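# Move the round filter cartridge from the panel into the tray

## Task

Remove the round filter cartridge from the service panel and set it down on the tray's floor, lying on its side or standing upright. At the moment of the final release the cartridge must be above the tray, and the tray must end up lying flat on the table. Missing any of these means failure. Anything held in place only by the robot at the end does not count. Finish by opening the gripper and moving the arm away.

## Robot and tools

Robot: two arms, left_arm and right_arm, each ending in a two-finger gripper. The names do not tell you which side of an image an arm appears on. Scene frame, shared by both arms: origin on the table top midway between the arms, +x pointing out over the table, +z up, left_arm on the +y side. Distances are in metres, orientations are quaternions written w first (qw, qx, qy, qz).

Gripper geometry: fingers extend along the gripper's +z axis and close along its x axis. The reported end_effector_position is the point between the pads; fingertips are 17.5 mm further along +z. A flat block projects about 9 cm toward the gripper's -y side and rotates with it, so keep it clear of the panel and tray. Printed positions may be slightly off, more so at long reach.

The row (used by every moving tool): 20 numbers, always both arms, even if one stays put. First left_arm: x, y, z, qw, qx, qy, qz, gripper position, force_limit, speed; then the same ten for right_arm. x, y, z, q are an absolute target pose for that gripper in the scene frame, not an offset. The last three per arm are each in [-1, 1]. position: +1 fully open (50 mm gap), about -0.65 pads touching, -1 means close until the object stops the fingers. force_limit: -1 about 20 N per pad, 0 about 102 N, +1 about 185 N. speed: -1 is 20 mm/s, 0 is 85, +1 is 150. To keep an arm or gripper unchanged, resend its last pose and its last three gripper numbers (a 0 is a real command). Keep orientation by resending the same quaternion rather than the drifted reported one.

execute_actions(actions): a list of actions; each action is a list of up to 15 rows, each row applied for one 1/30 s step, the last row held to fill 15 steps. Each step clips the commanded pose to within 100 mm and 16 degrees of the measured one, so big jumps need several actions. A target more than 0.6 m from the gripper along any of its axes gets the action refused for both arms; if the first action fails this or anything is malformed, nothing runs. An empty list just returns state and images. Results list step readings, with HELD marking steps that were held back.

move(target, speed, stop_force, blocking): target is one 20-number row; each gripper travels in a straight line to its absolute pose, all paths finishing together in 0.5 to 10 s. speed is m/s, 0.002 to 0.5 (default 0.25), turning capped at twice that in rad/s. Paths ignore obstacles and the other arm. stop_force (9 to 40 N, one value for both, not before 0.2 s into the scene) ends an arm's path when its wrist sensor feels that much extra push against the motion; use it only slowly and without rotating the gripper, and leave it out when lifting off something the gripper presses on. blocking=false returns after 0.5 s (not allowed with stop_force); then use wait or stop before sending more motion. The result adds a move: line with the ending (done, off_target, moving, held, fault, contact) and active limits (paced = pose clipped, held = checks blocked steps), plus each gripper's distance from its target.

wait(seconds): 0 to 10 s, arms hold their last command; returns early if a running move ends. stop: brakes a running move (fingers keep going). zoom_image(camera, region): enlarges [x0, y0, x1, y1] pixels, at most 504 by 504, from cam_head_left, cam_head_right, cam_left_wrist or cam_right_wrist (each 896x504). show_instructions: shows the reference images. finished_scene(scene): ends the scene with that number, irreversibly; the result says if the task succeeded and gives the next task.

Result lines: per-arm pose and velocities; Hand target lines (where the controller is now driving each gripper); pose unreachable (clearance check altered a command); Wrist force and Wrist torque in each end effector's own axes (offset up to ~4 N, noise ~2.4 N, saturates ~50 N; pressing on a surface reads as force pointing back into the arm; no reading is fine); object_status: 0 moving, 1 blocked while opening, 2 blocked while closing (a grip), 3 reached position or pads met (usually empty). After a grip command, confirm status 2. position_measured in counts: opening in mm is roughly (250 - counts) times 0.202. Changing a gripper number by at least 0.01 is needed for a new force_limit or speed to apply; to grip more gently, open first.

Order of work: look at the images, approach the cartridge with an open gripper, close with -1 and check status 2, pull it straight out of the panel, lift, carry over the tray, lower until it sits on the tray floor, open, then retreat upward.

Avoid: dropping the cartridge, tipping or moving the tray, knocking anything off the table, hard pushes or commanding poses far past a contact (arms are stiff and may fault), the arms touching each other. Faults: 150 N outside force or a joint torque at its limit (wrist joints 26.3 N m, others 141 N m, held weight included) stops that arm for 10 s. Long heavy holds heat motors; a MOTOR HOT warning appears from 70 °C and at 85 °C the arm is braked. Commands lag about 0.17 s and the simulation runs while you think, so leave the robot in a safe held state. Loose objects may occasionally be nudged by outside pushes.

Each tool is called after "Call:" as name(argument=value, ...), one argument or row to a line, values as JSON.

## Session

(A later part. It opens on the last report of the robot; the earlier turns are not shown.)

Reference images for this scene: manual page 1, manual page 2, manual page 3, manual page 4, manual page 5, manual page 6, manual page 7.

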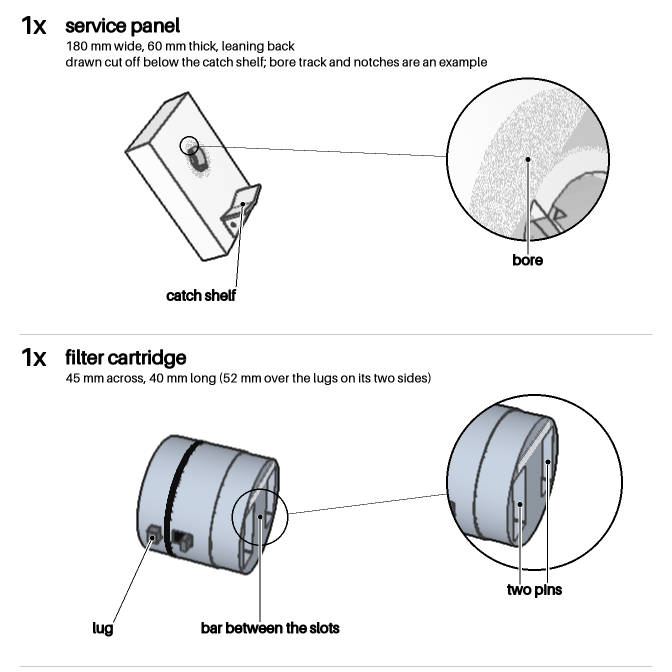

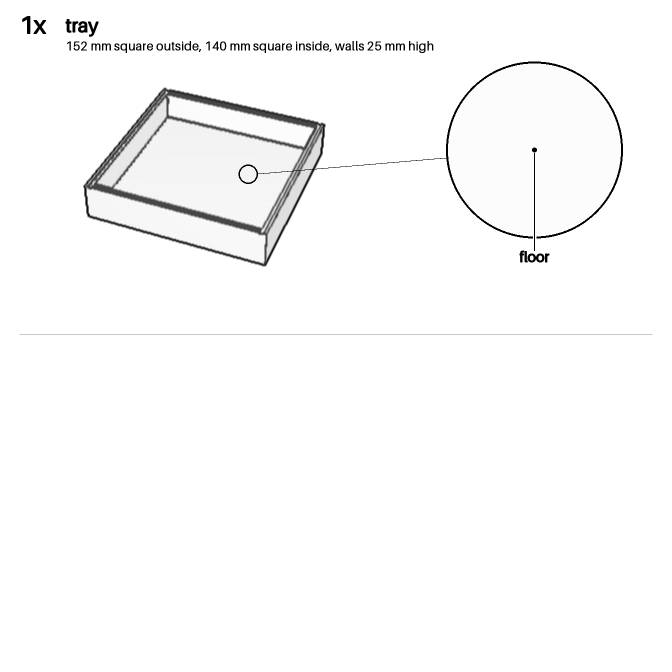

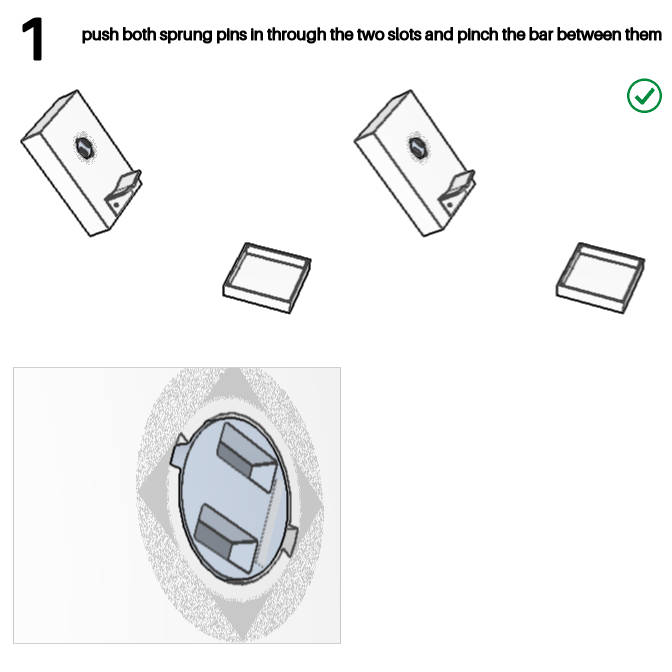

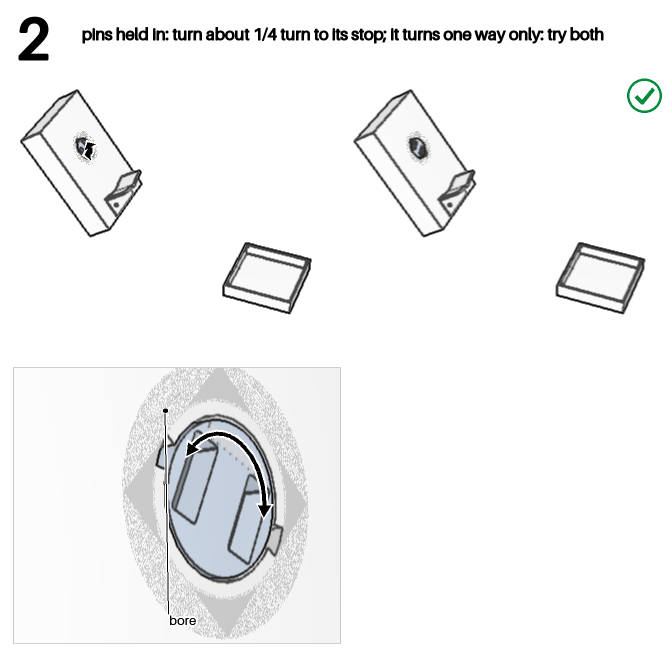

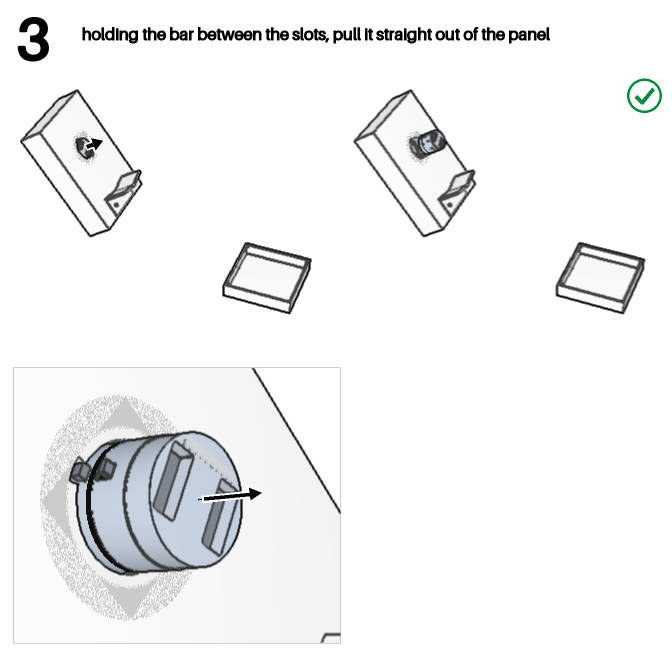

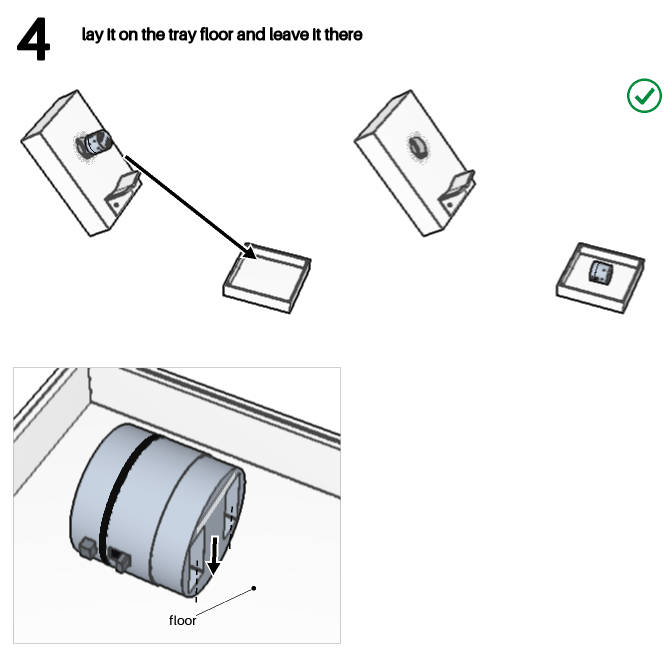

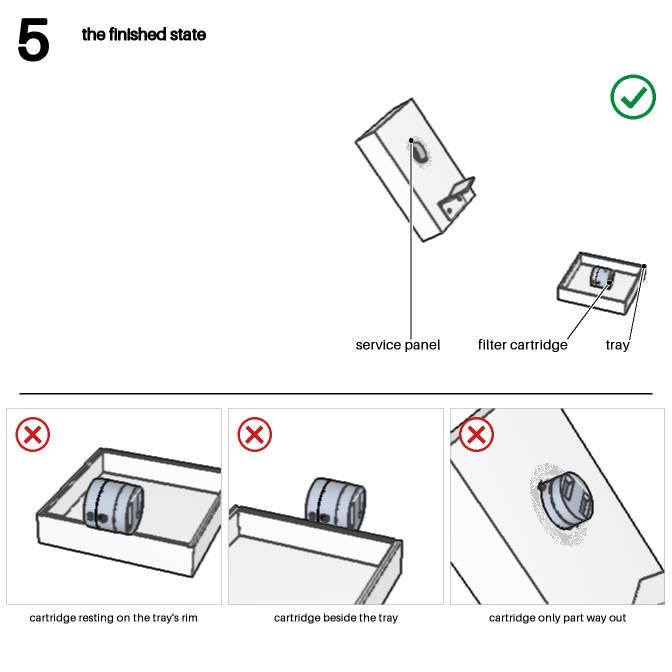

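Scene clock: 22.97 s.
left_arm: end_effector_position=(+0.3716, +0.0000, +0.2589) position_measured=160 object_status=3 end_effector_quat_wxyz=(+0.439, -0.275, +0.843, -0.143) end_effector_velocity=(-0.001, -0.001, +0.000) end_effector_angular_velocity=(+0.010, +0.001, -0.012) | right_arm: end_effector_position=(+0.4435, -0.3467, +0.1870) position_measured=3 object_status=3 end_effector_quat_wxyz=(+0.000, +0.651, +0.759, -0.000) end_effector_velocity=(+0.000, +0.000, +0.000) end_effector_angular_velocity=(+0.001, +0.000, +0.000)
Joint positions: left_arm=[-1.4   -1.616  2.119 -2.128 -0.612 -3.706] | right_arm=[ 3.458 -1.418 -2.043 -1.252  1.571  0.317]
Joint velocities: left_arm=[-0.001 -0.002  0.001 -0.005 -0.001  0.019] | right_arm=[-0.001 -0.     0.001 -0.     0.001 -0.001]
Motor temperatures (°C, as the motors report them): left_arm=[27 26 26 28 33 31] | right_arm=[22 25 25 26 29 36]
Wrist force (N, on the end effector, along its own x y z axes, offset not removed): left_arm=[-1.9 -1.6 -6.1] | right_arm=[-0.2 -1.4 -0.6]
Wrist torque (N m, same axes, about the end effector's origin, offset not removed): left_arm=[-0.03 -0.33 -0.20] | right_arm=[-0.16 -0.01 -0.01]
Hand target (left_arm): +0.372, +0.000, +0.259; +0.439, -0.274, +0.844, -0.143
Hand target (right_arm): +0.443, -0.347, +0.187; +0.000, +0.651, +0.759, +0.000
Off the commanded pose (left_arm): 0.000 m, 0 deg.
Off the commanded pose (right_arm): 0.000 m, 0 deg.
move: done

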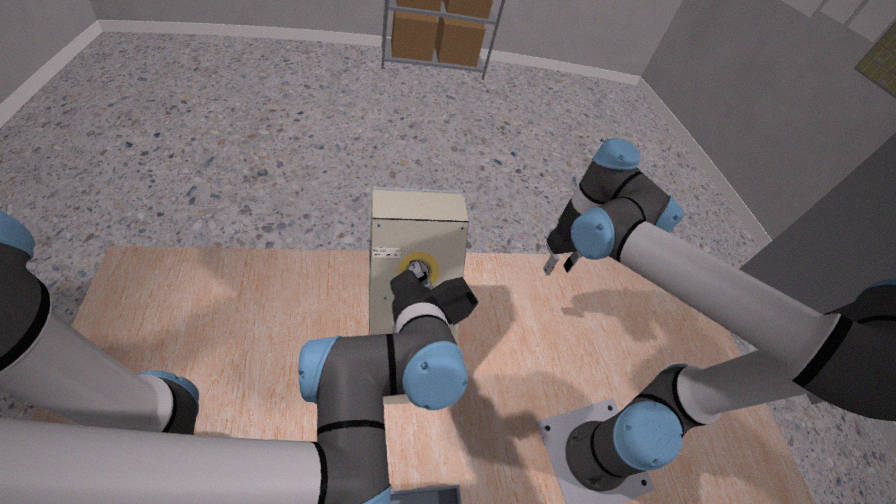

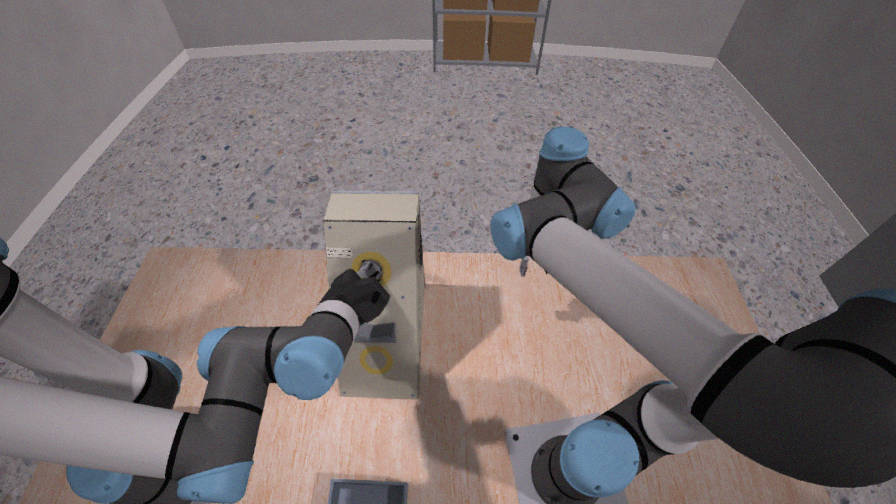

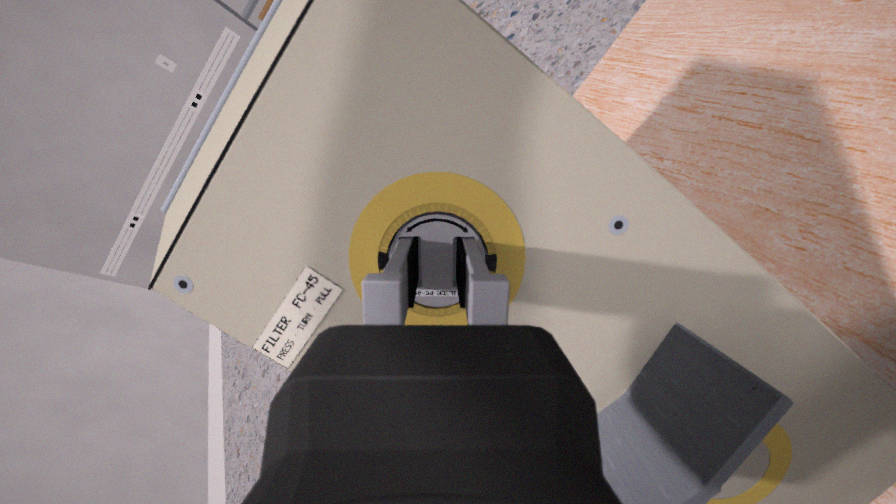

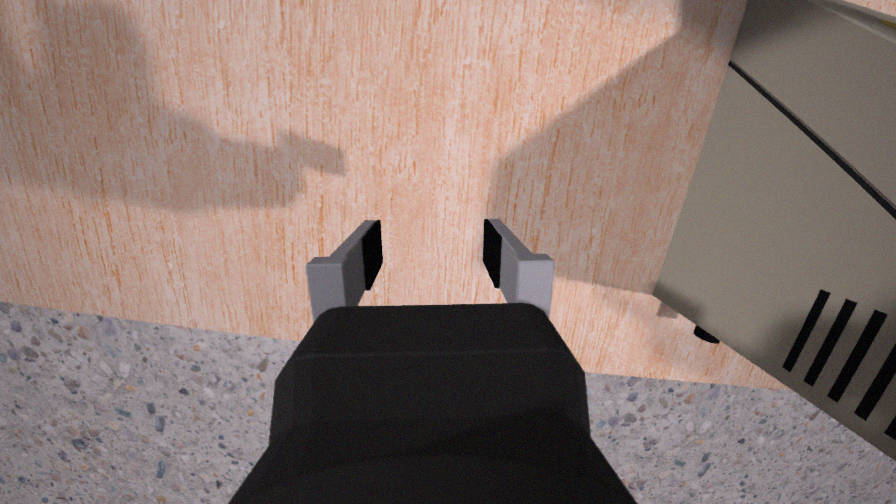

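Call:
move(
  target=[0.3716,0,0.2589,0.439,-0.2741,0.8437,-0.1426,-1,-0.3,-0.5,0.4435,-0.3467,0.187,0,0.651,0.759,0,1,0,0],
)

Call:
move(
  target=[0.3266,0,0.2905,0.439,-0.2741,0.8437,-0.1426,-1,-0.3,-0.5,0.4435,-0.3467,0.187,0,0.651,0.759,0,1,0,0],
  speed=0.02,
  stop_force=30,
)

Scene clock: 23.87 s.
left_arm: end_effector_position=(+0.3716, +0.0000, +0.2589) position_measured=184 object_status=2 end_effector_quat_wxyz=(+0.439, -0.274, +0.844, -0.143) end_effector_velocity=(-0.001, -0.001, +0.000) end_effector_angular_velocity=(-0.001, -0.000, -0.001) | right_arm: end_effector_position=(+0.4435, -0.3467, +0.1870) position_measured=3 object_status=3 end_effector_quat_wxyz=(+0.000, +0.651, +0.759, -0.000) end_effector_velocity=(-0.000, -0.000, -0.000) end_effector_angular_velocity=(-0.001, -0.000, -0.001)
Joint positions: left_arm=[-1.4   -1.616  2.119 -2.128 -0.612 -3.703] | right_arm=[ 3.458 -1.418 -2.043 -1.252  1.571  0.317]
Joint velocities: left_arm=[-0.001  0.     0.    -0.     0.    -0.001] | right_arm=[ 0.     0.    -0.    -0.    -0.001  0.001]
Motor temperatures (°C, as the motors report them): left_arm=[27 26 26 28 33 31] | right_arm=[22 25 25 26 29 36]
Wrist force (N, on the end effector, along its own x y z axes, offset not removed): left_arm=[-0.3 0.4 -9.6] | right_arm=[1.1 0.9 -0.2]
Wrist torque (N m, same axes, about the end effector's origin, offset not removed): left_arm=[-0.07 -0.18 0.05] | right_arm=[0.14 -0.32 -0.01]
Hand target (left_arm): +0.372, -0.000, +0.259; +0.439, -0.274, +0.844, -0.143
Hand target (right_arm): +0.443, -0.347, +0.187; +0.000, +0.651, +0.759, +0.000
Off the commanded pose (left_arm): 0.000 m, 0 deg.
Off the commanded pose (right_arm): 0.000 m, 0 deg.
move: done

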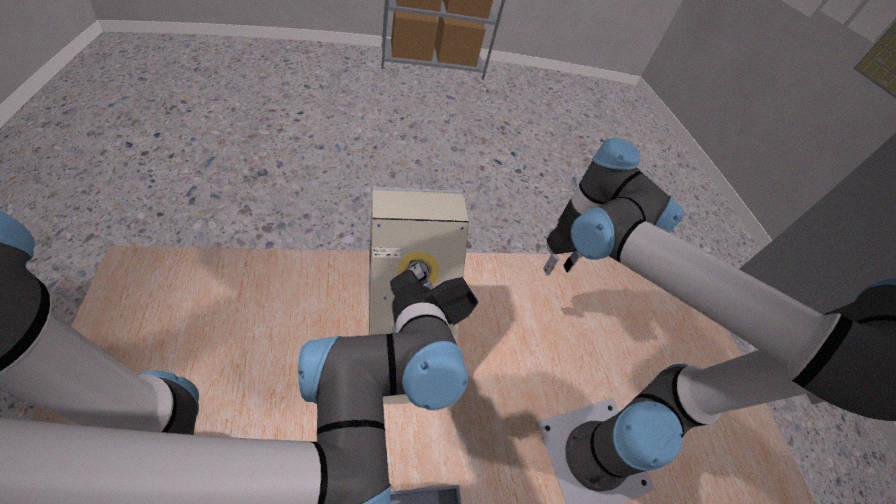

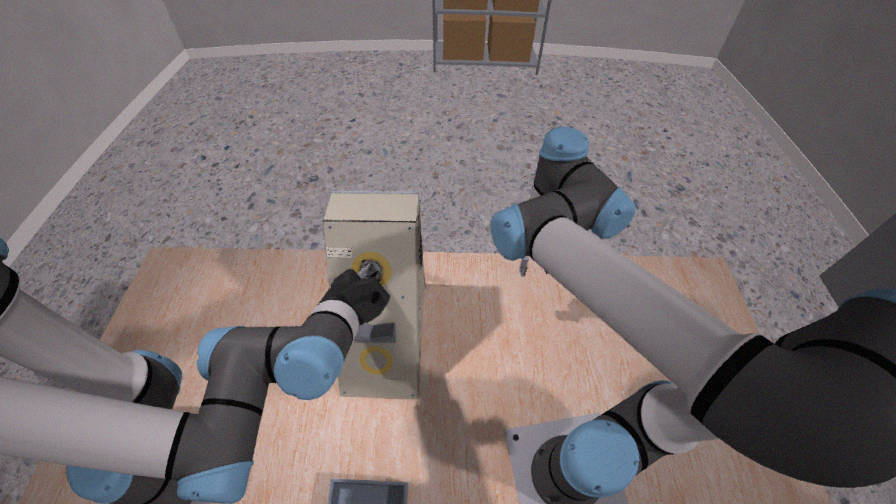

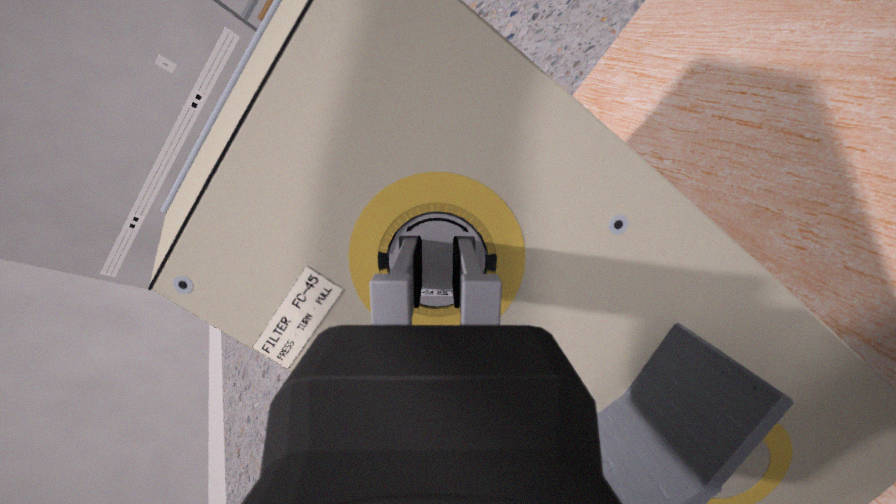

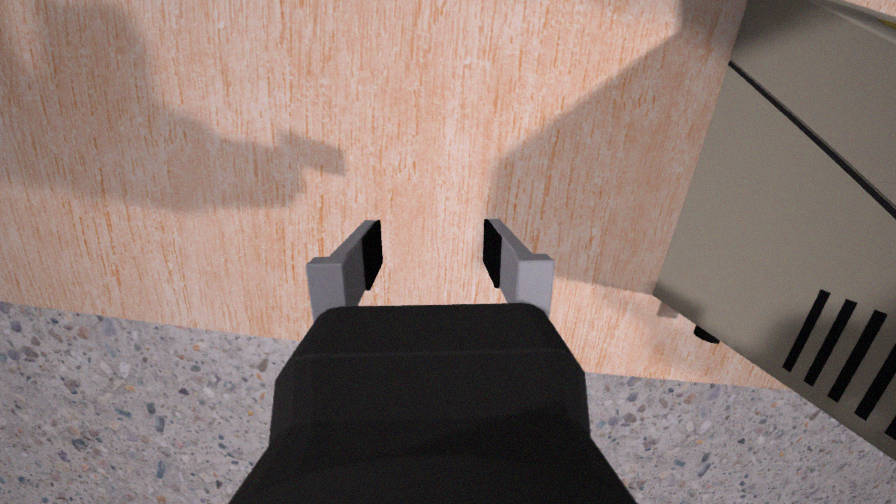

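Scene clock: 26.93 s.
left_arm: end_effector_position=(+0.3268, +0.0002, +0.2903) position_measured=184 object_status=2 end_effector_quat_wxyz=(+0.439, -0.274, +0.844, -0.143) end_effector_velocity=(-0.002, +0.001, +0.001) end_effector_angular_velocity=(-0.000, +0.000, +0.002) | right_arm: end_effector_position=(+0.4435, -0.3467, +0.1870) position_measured=3 object_status=3 end_effector_quat_wxyz=(+0.000, +0.651, +0.759, -0.000) end_effector_velocity=(+0.000, -0.001, -0.000) end_effector_angular_velocity=(-0.001, -0.000, +0.000)
Joint positions: left_arm=[-1.507 -1.702  2.065 -1.836 -0.615 -3.89 ] | right_arm=[ 3.458 -1.418 -2.043 -1.252  1.571  0.317]
Joint velocities: left_arm=[-0.004 -0.003 -0.003  0.015 -0.001 -0.011] | right_arm=[-0.     0.    -0.     0.    -0.001 -0.001]
Motor temperatures (°C, as the motors report them): left_arm=[27 26 26 28 33 31] | right_arm=[22 25 25 26 29 36]
Wrist force (N, on the end effector, along its own x y z axes, offset not removed): left_arm=[1.0 -0.4 0.1] | right_arm=[0.6 0.9 -0.1]
Wrist torque (N m, same axes, about the end effector's origin, offset not removed): left_arm=[-0.30 -0.03 0.02] | right_arm=[0.17 -0.13 0.08]
Hand target (left_arm): +0.327, +0.000, +0.290; +0.439, -0.274, +0.844, -0.142
Hand target (right_arm): +0.443, -0.347, +0.187; +0.000, +0.651, +0.759, +0.000
Off the commanded pose (left_arm): 0.000 m, 0 deg.
Off the commanded pose (right_arm): 0.000 m, 0 deg.
move: done

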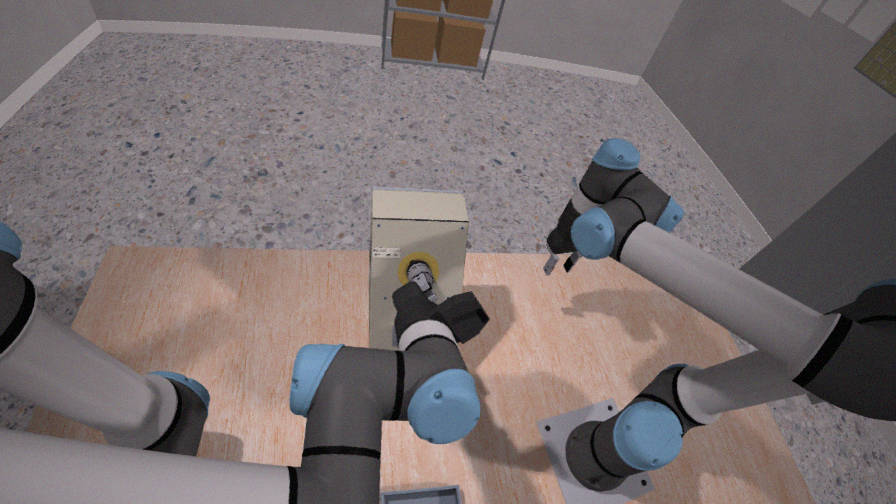

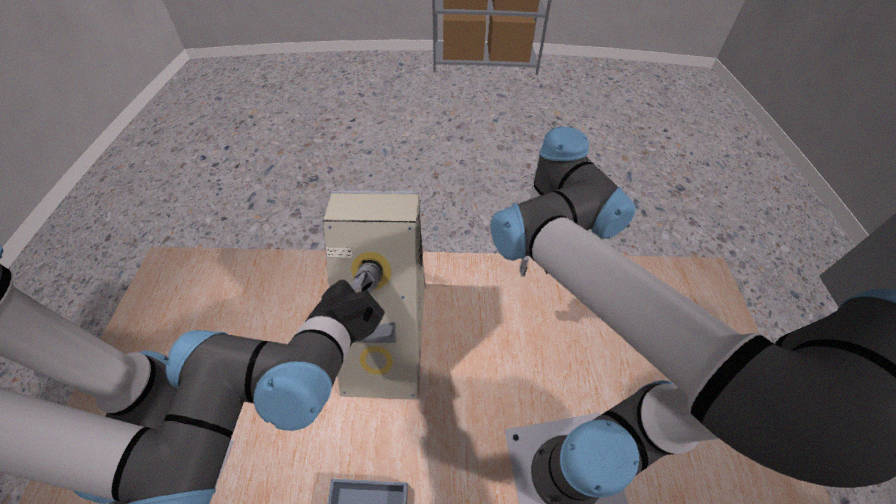

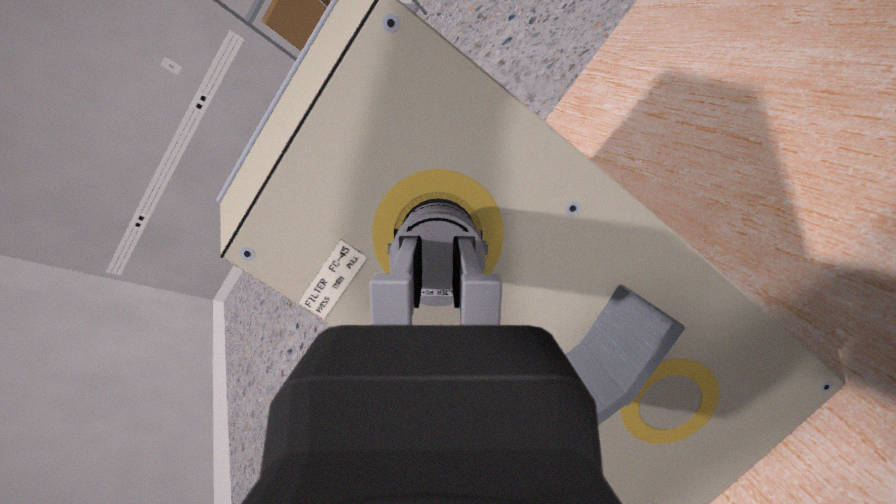

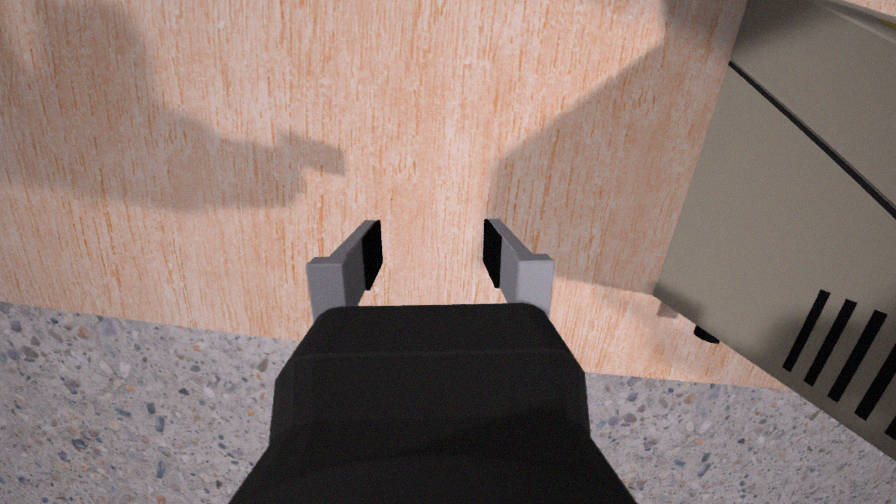

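Call:
move(
  target=[-0.05,0,0.15,0,-0.309,0.951,0,-1,-0.3,-0.5,0.4435,-0.3467,0.187,0,0.651,0.759,0,1,0,0],
  speed=0.2,
)

Scene clock: 30.13 s.
left_arm: end_effector_position=(-0.0501, -0.0003, +0.1504) position_measured=184 object_status=2 end_effector_quat_wxyz=(-0.000, -0.309, +0.951, -0.000) end_effector_velocity=(-0.003, -0.000, -0.002) end_effector_angular_velocity=(+0.001, +0.005, -0.001) | right_arm: end_effector_position=(+0.4435, -0.3467, +0.1870) position_measured=3 object_status=3 end_effector_quat_wxyz=(+0.000, +0.651, +0.759, -0.000) end_effector_velocity=(+0.001, +0.000, -0.000) end_effector_angular_velocity=(-0.001, -0.000, -0.000)
Joint positions: left_arm=[-1.891 -1.705  2.127 -1.993 -1.571 -4.222] | right_arm=[ 3.458 -1.418 -2.043 -1.252  1.571  0.317]
Joint velocities: left_arm=[-0.002  0.004  0.003 -0.008 -0.005 -0.001] | right_arm=[ 0.    -0.002  0.001  0.    -0.001  0.001]
Motor temperatures (°C, as the motors report them): left_arm=[27 26 26 28 33 31] | right_arm=[22 25 25 26 29 36]
Wrist force (N, on the end effector, along its own x y z axes, offset not removed): left_arm=[2.4 1.0 4.1] | right_arm=[-0.3 -1.1 0.9]
Wrist torque (N m, same axes, about the end effector's origin, offset not removed): left_arm=[0.10 -0.46 0.06] | right_arm=[-0.13 0.00 -0.01]
Hand target (left_arm): -0.050, -0.000, +0.150; -0.001, -0.309, +0.951, -0.000
Hand target (right_arm): +0.443, -0.347, +0.187; +0.000, +0.651, +0.759, +0.000
Off the commanded pose (left_arm): 0.000 m, 0 deg.
Off the commanded pose (right_arm): 0.000 m, 0 deg.
move: done

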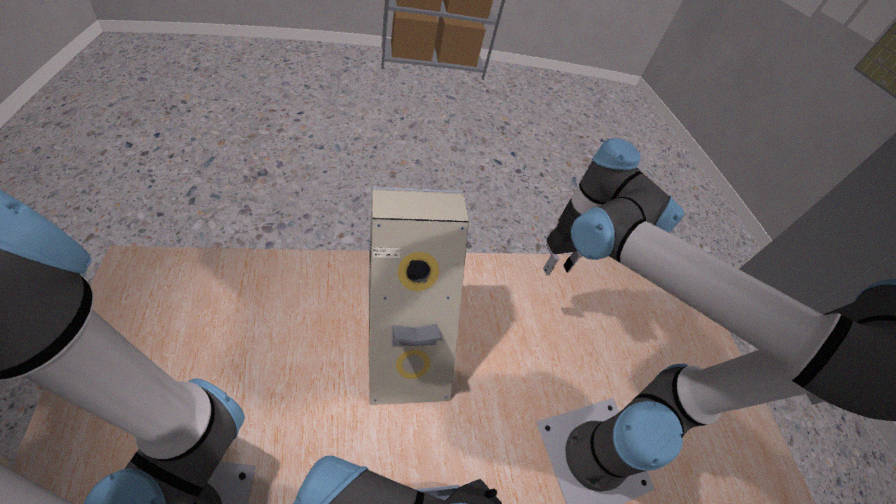

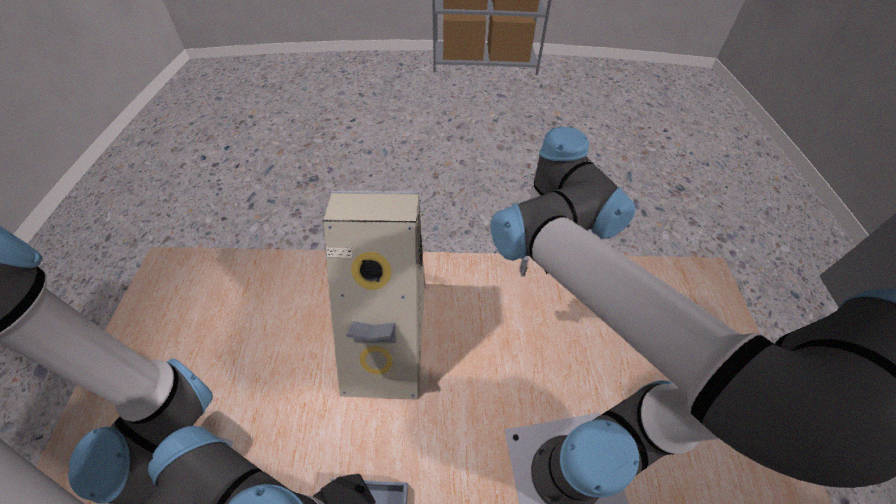

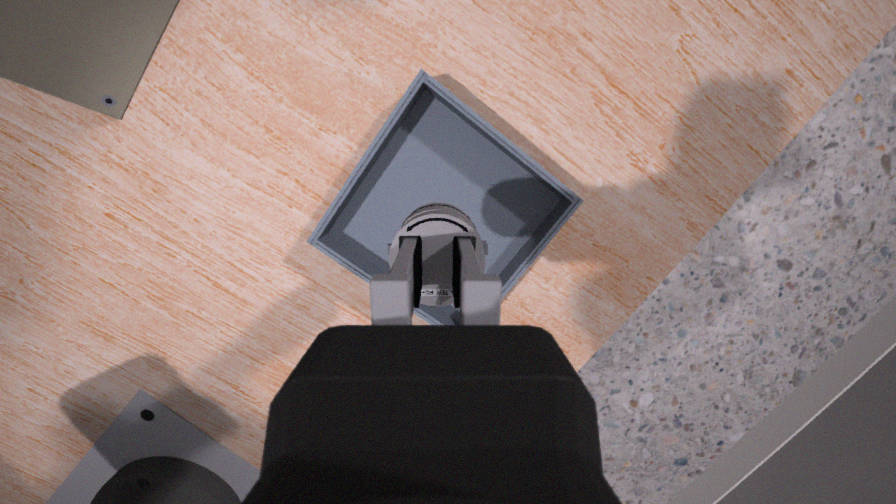

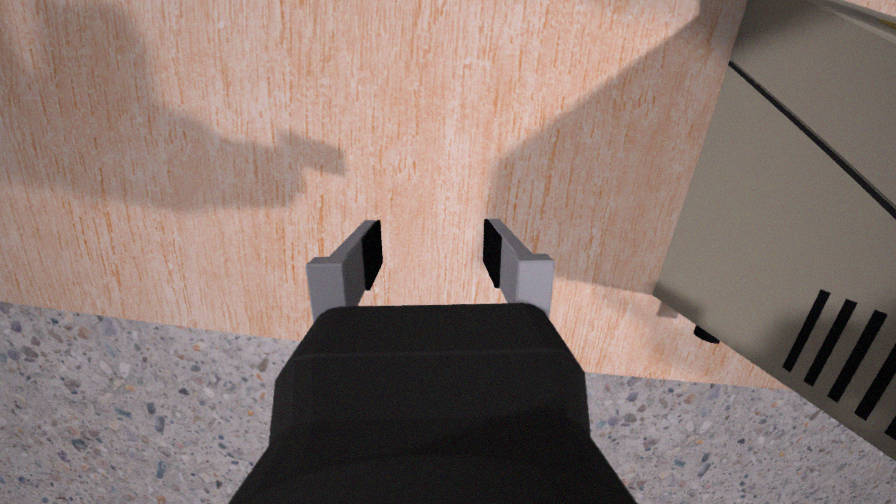

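Centered.

Call:
move(
  target=[-0.05,0,0.061,0,-0.309,0.951,0,-1,-0.3,-0.5,0.4435,-0.3467,0.187,0,0.651,0.759,0,1,0,0],
  speed=0.12,
)

Call:
move(
  target=[-0.05,0,0.04,0,-0.309,0.951,0,-1,-0.3,-0.5,0.4435,-0.3467,0.187,0,0.651,0.759,0,1,0,0],
  speed=0.003,
  stop_force=9,
)

Scene clock: 32.00 s.
left_arm: end_effector_position=(-0.0501, -0.0002, +0.0612) position_measured=184 object_status=2 end_effector_quat_wxyz=(+0.000, -0.309, +0.951, +0.000) end_effector_velocity=(-0.001, -0.000, -0.003) end_effector_angular_velocity=(+0.000, -0.000, -0.003) | right_arm: end_effector_position=(+0.4435, -0.3467, +0.1870) position_measured=3 object_status=3 end_effector_quat_wxyz=(+0.000, +0.651, +0.759, +0.000) end_effector_velocity=(-0.000, +0.000, +0.000) end_effector_angular_velocity=(+0.000, -0.000, +0.001)
Joint positions: left_arm=[-1.891 -1.566  2.269 -2.274 -1.571 -4.223] | right_arm=[ 3.458 -1.418 -2.043 -1.252  1.571  0.317]
Joint velocities: left_arm=[-0.001  0.006  0.003 -0.009  0.     0.002] | right_arm=[ 0.001  0.001 -0.    -0.     0.    -0.   ]
Motor temperatures (°C, as the motors report them): left_arm=[27 26 26 28 33 31] | right_arm=[22 25 25 26 29 36]
Wrist force (N, on the end effector, along its own x y z axes, offset not removed): left_arm=[-1.0 -1.1 2.8] | right_arm=[-2.4 -0.4 3.3]
Wrist torque (N m, same axes, about the end effector's origin, offset not removed): left_arm=[-0.14 0.16 0.11] | right_arm=[0.02 0.35 0.08]
Hand target (left_arm): -0.050, -0.000, +0.061; +0.000, -0.309, +0.951, +0.000
Hand target (right_arm): +0.443, -0.347, +0.187; +0.000, +0.651, +0.759, +0.000
Off the commanded pose (left_arm): 0.000 m, 0 deg.
Off the commanded pose (right_arm): 0.000 m, 0 deg.
move: done

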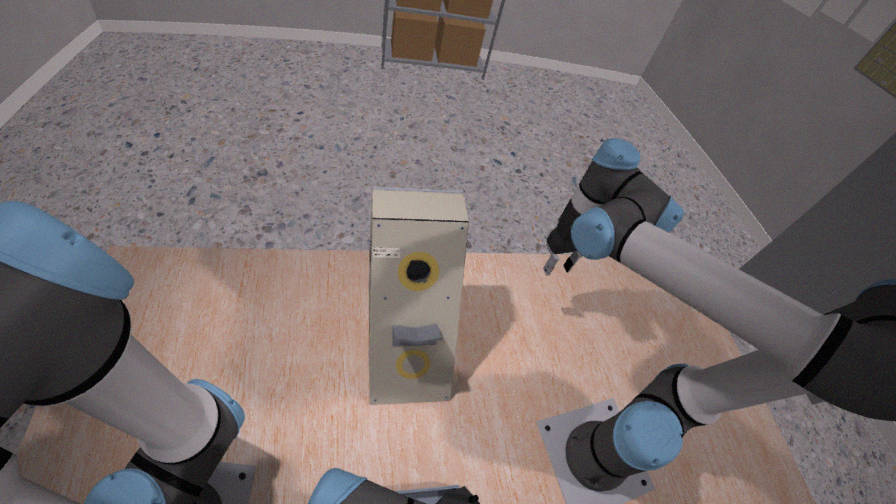

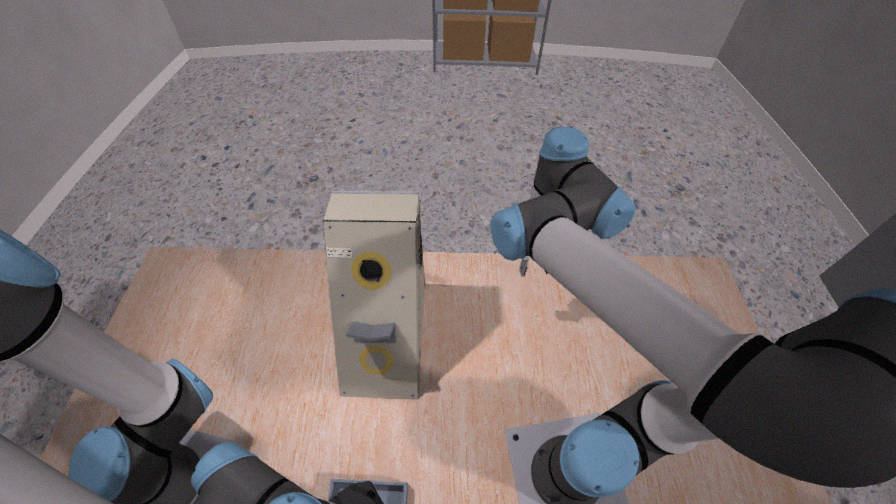

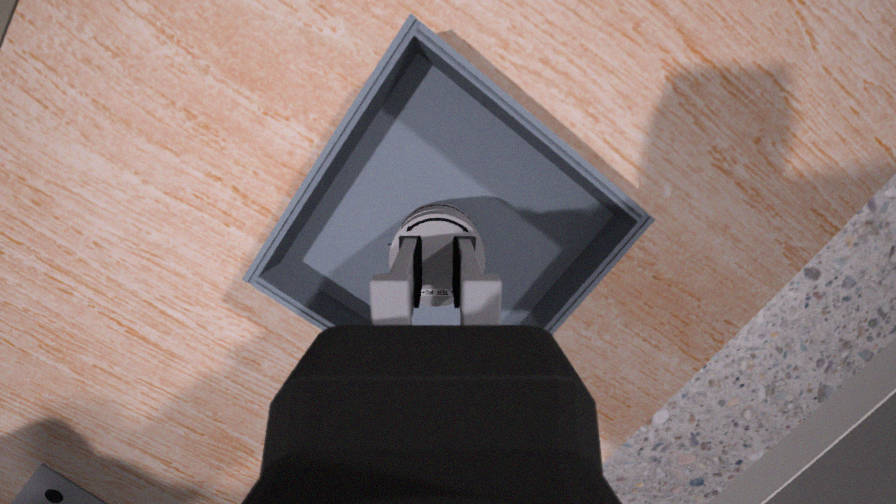

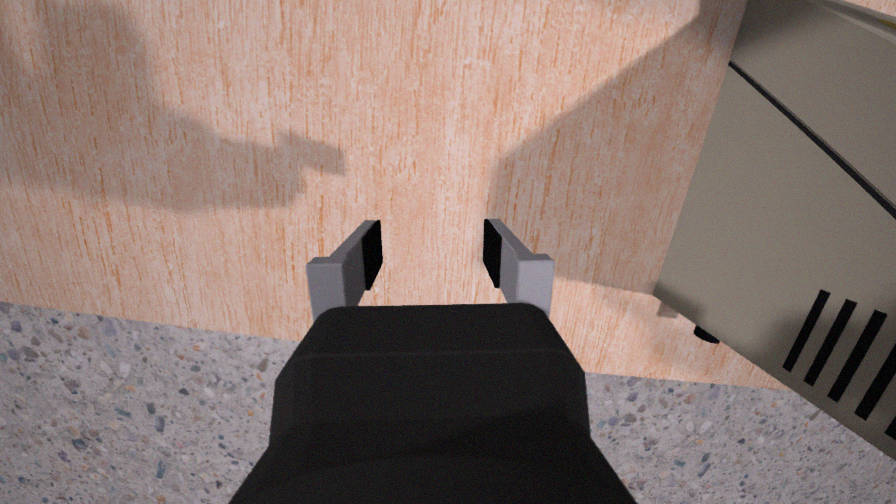

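Scene clock: 34.03 s.
left_arm: end_effector_position=(-0.0501, -0.0002, +0.0561) position_measured=184 object_status=2 end_effector_quat_wxyz=(+0.000, -0.309, +0.951, +0.000) end_effector_velocity=(-0.000, +0.001, +0.000) end_effector_angular_velocity=(+0.001, -0.001, -0.001) | right_arm: end_effector_position=(+0.4435, -0.3467, +0.1870) position_measured=3 object_status=3 end_effector_quat_wxyz=(+0.000, +0.651, +0.759, -0.000) end_effector_velocity=(-0.000, -0.000, -0.001) end_effector_angular_velocity=(-0.000, +0.002, -0.001)
Joint positions: left_arm=[-1.891 -1.556  2.276 -2.291 -1.571 -4.222] | right_arm=[ 3.458 -1.418 -2.043 -1.252  1.571  0.317]
Joint velocities: left_arm=[-0.001 -0.002  0.     0.003 -0.     0.   ] | right_arm=[-0.001 -0.001 -0.001 -0.     0.001  0.   ]
Motor temperatures (°C, as the motors report them): left_arm=[27 26 26 28 33 31] | right_arm=[22 25 25 26 29 36]
Wrist force (N, on the end effector, along its own x y z axes, offset not removed): left_arm=[1.3 4.2 -22.8] | right_arm=[-0.6 -0.8 0.2]
Wrist torque (N m, same axes, about the end effector's origin, offset not removed): left_arm=[-0.91 -0.33 -0.04] | right_arm=[-0.11 -0.03 0.12]
Hand target (left_arm): -0.050, -0.000, +0.056; +0.000, -0.309, +0.951, +0.000
Hand target (right_arm): +0.443, -0.347, +0.187; +0.000, +0.651, +0.759, +0.000
Off the commanded pose (left_arm): 0.016 m, 0 deg.
Off the commanded pose (right_arm): 0.000 m, 0 deg.
move: contact (left_arm)

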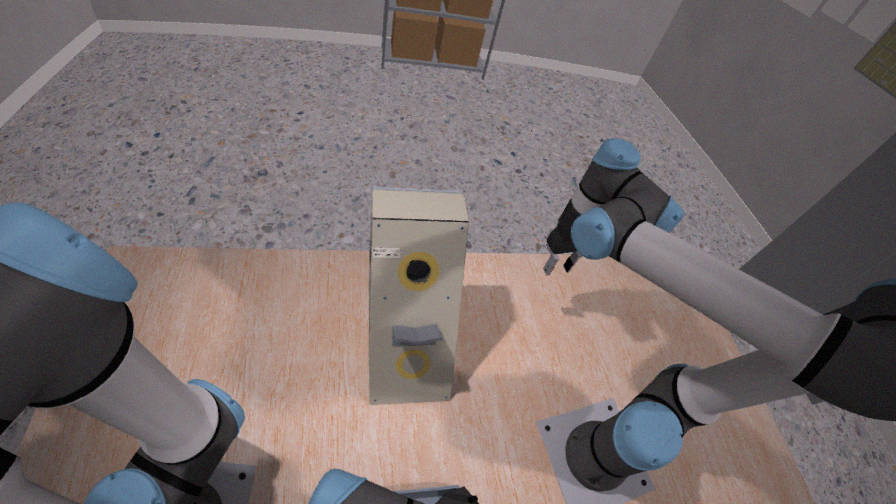

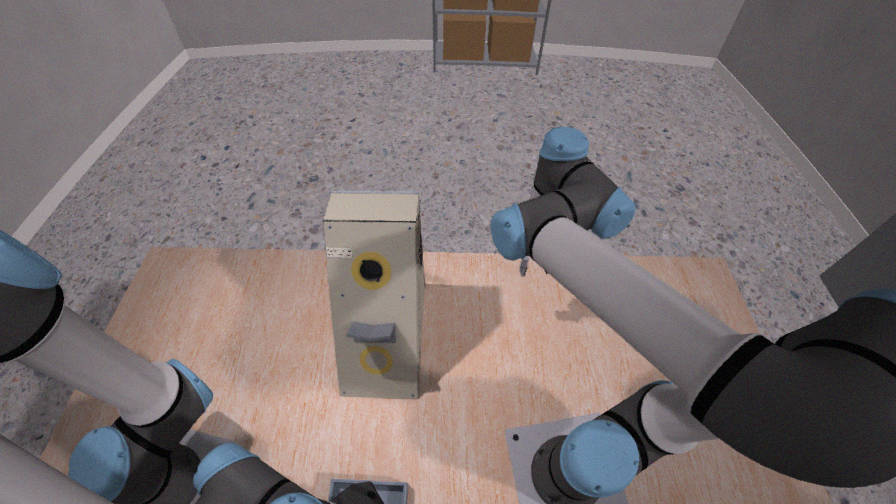

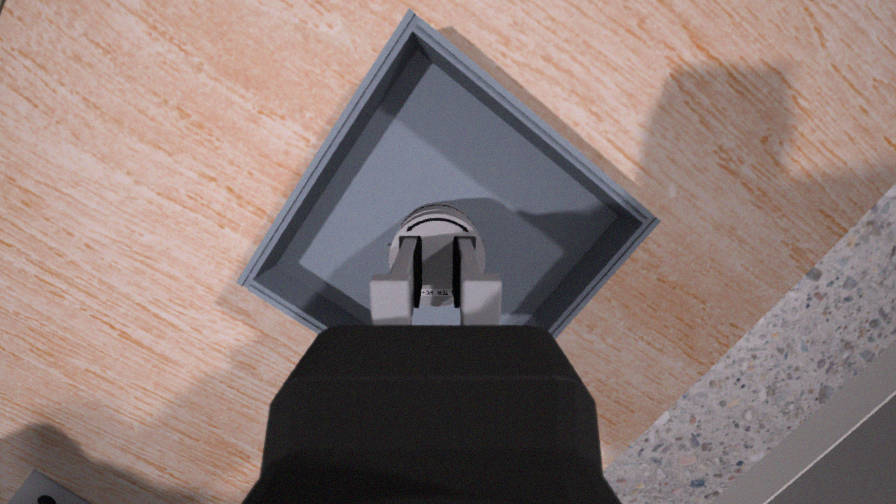

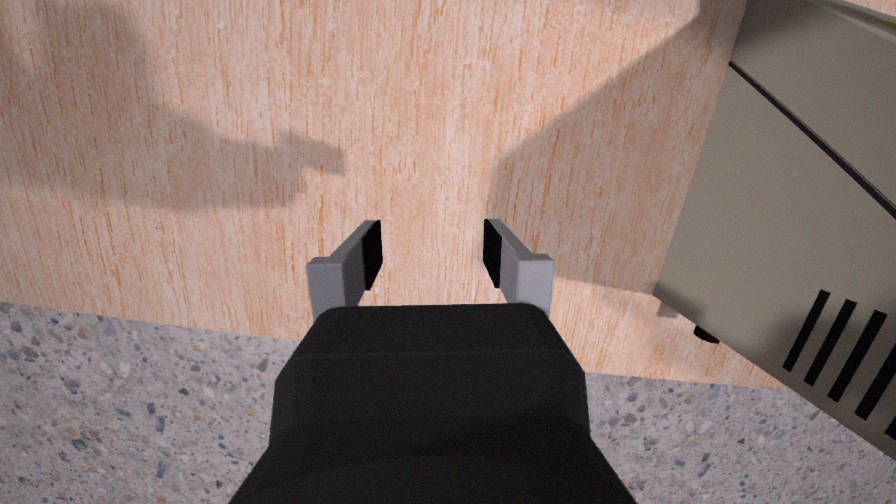

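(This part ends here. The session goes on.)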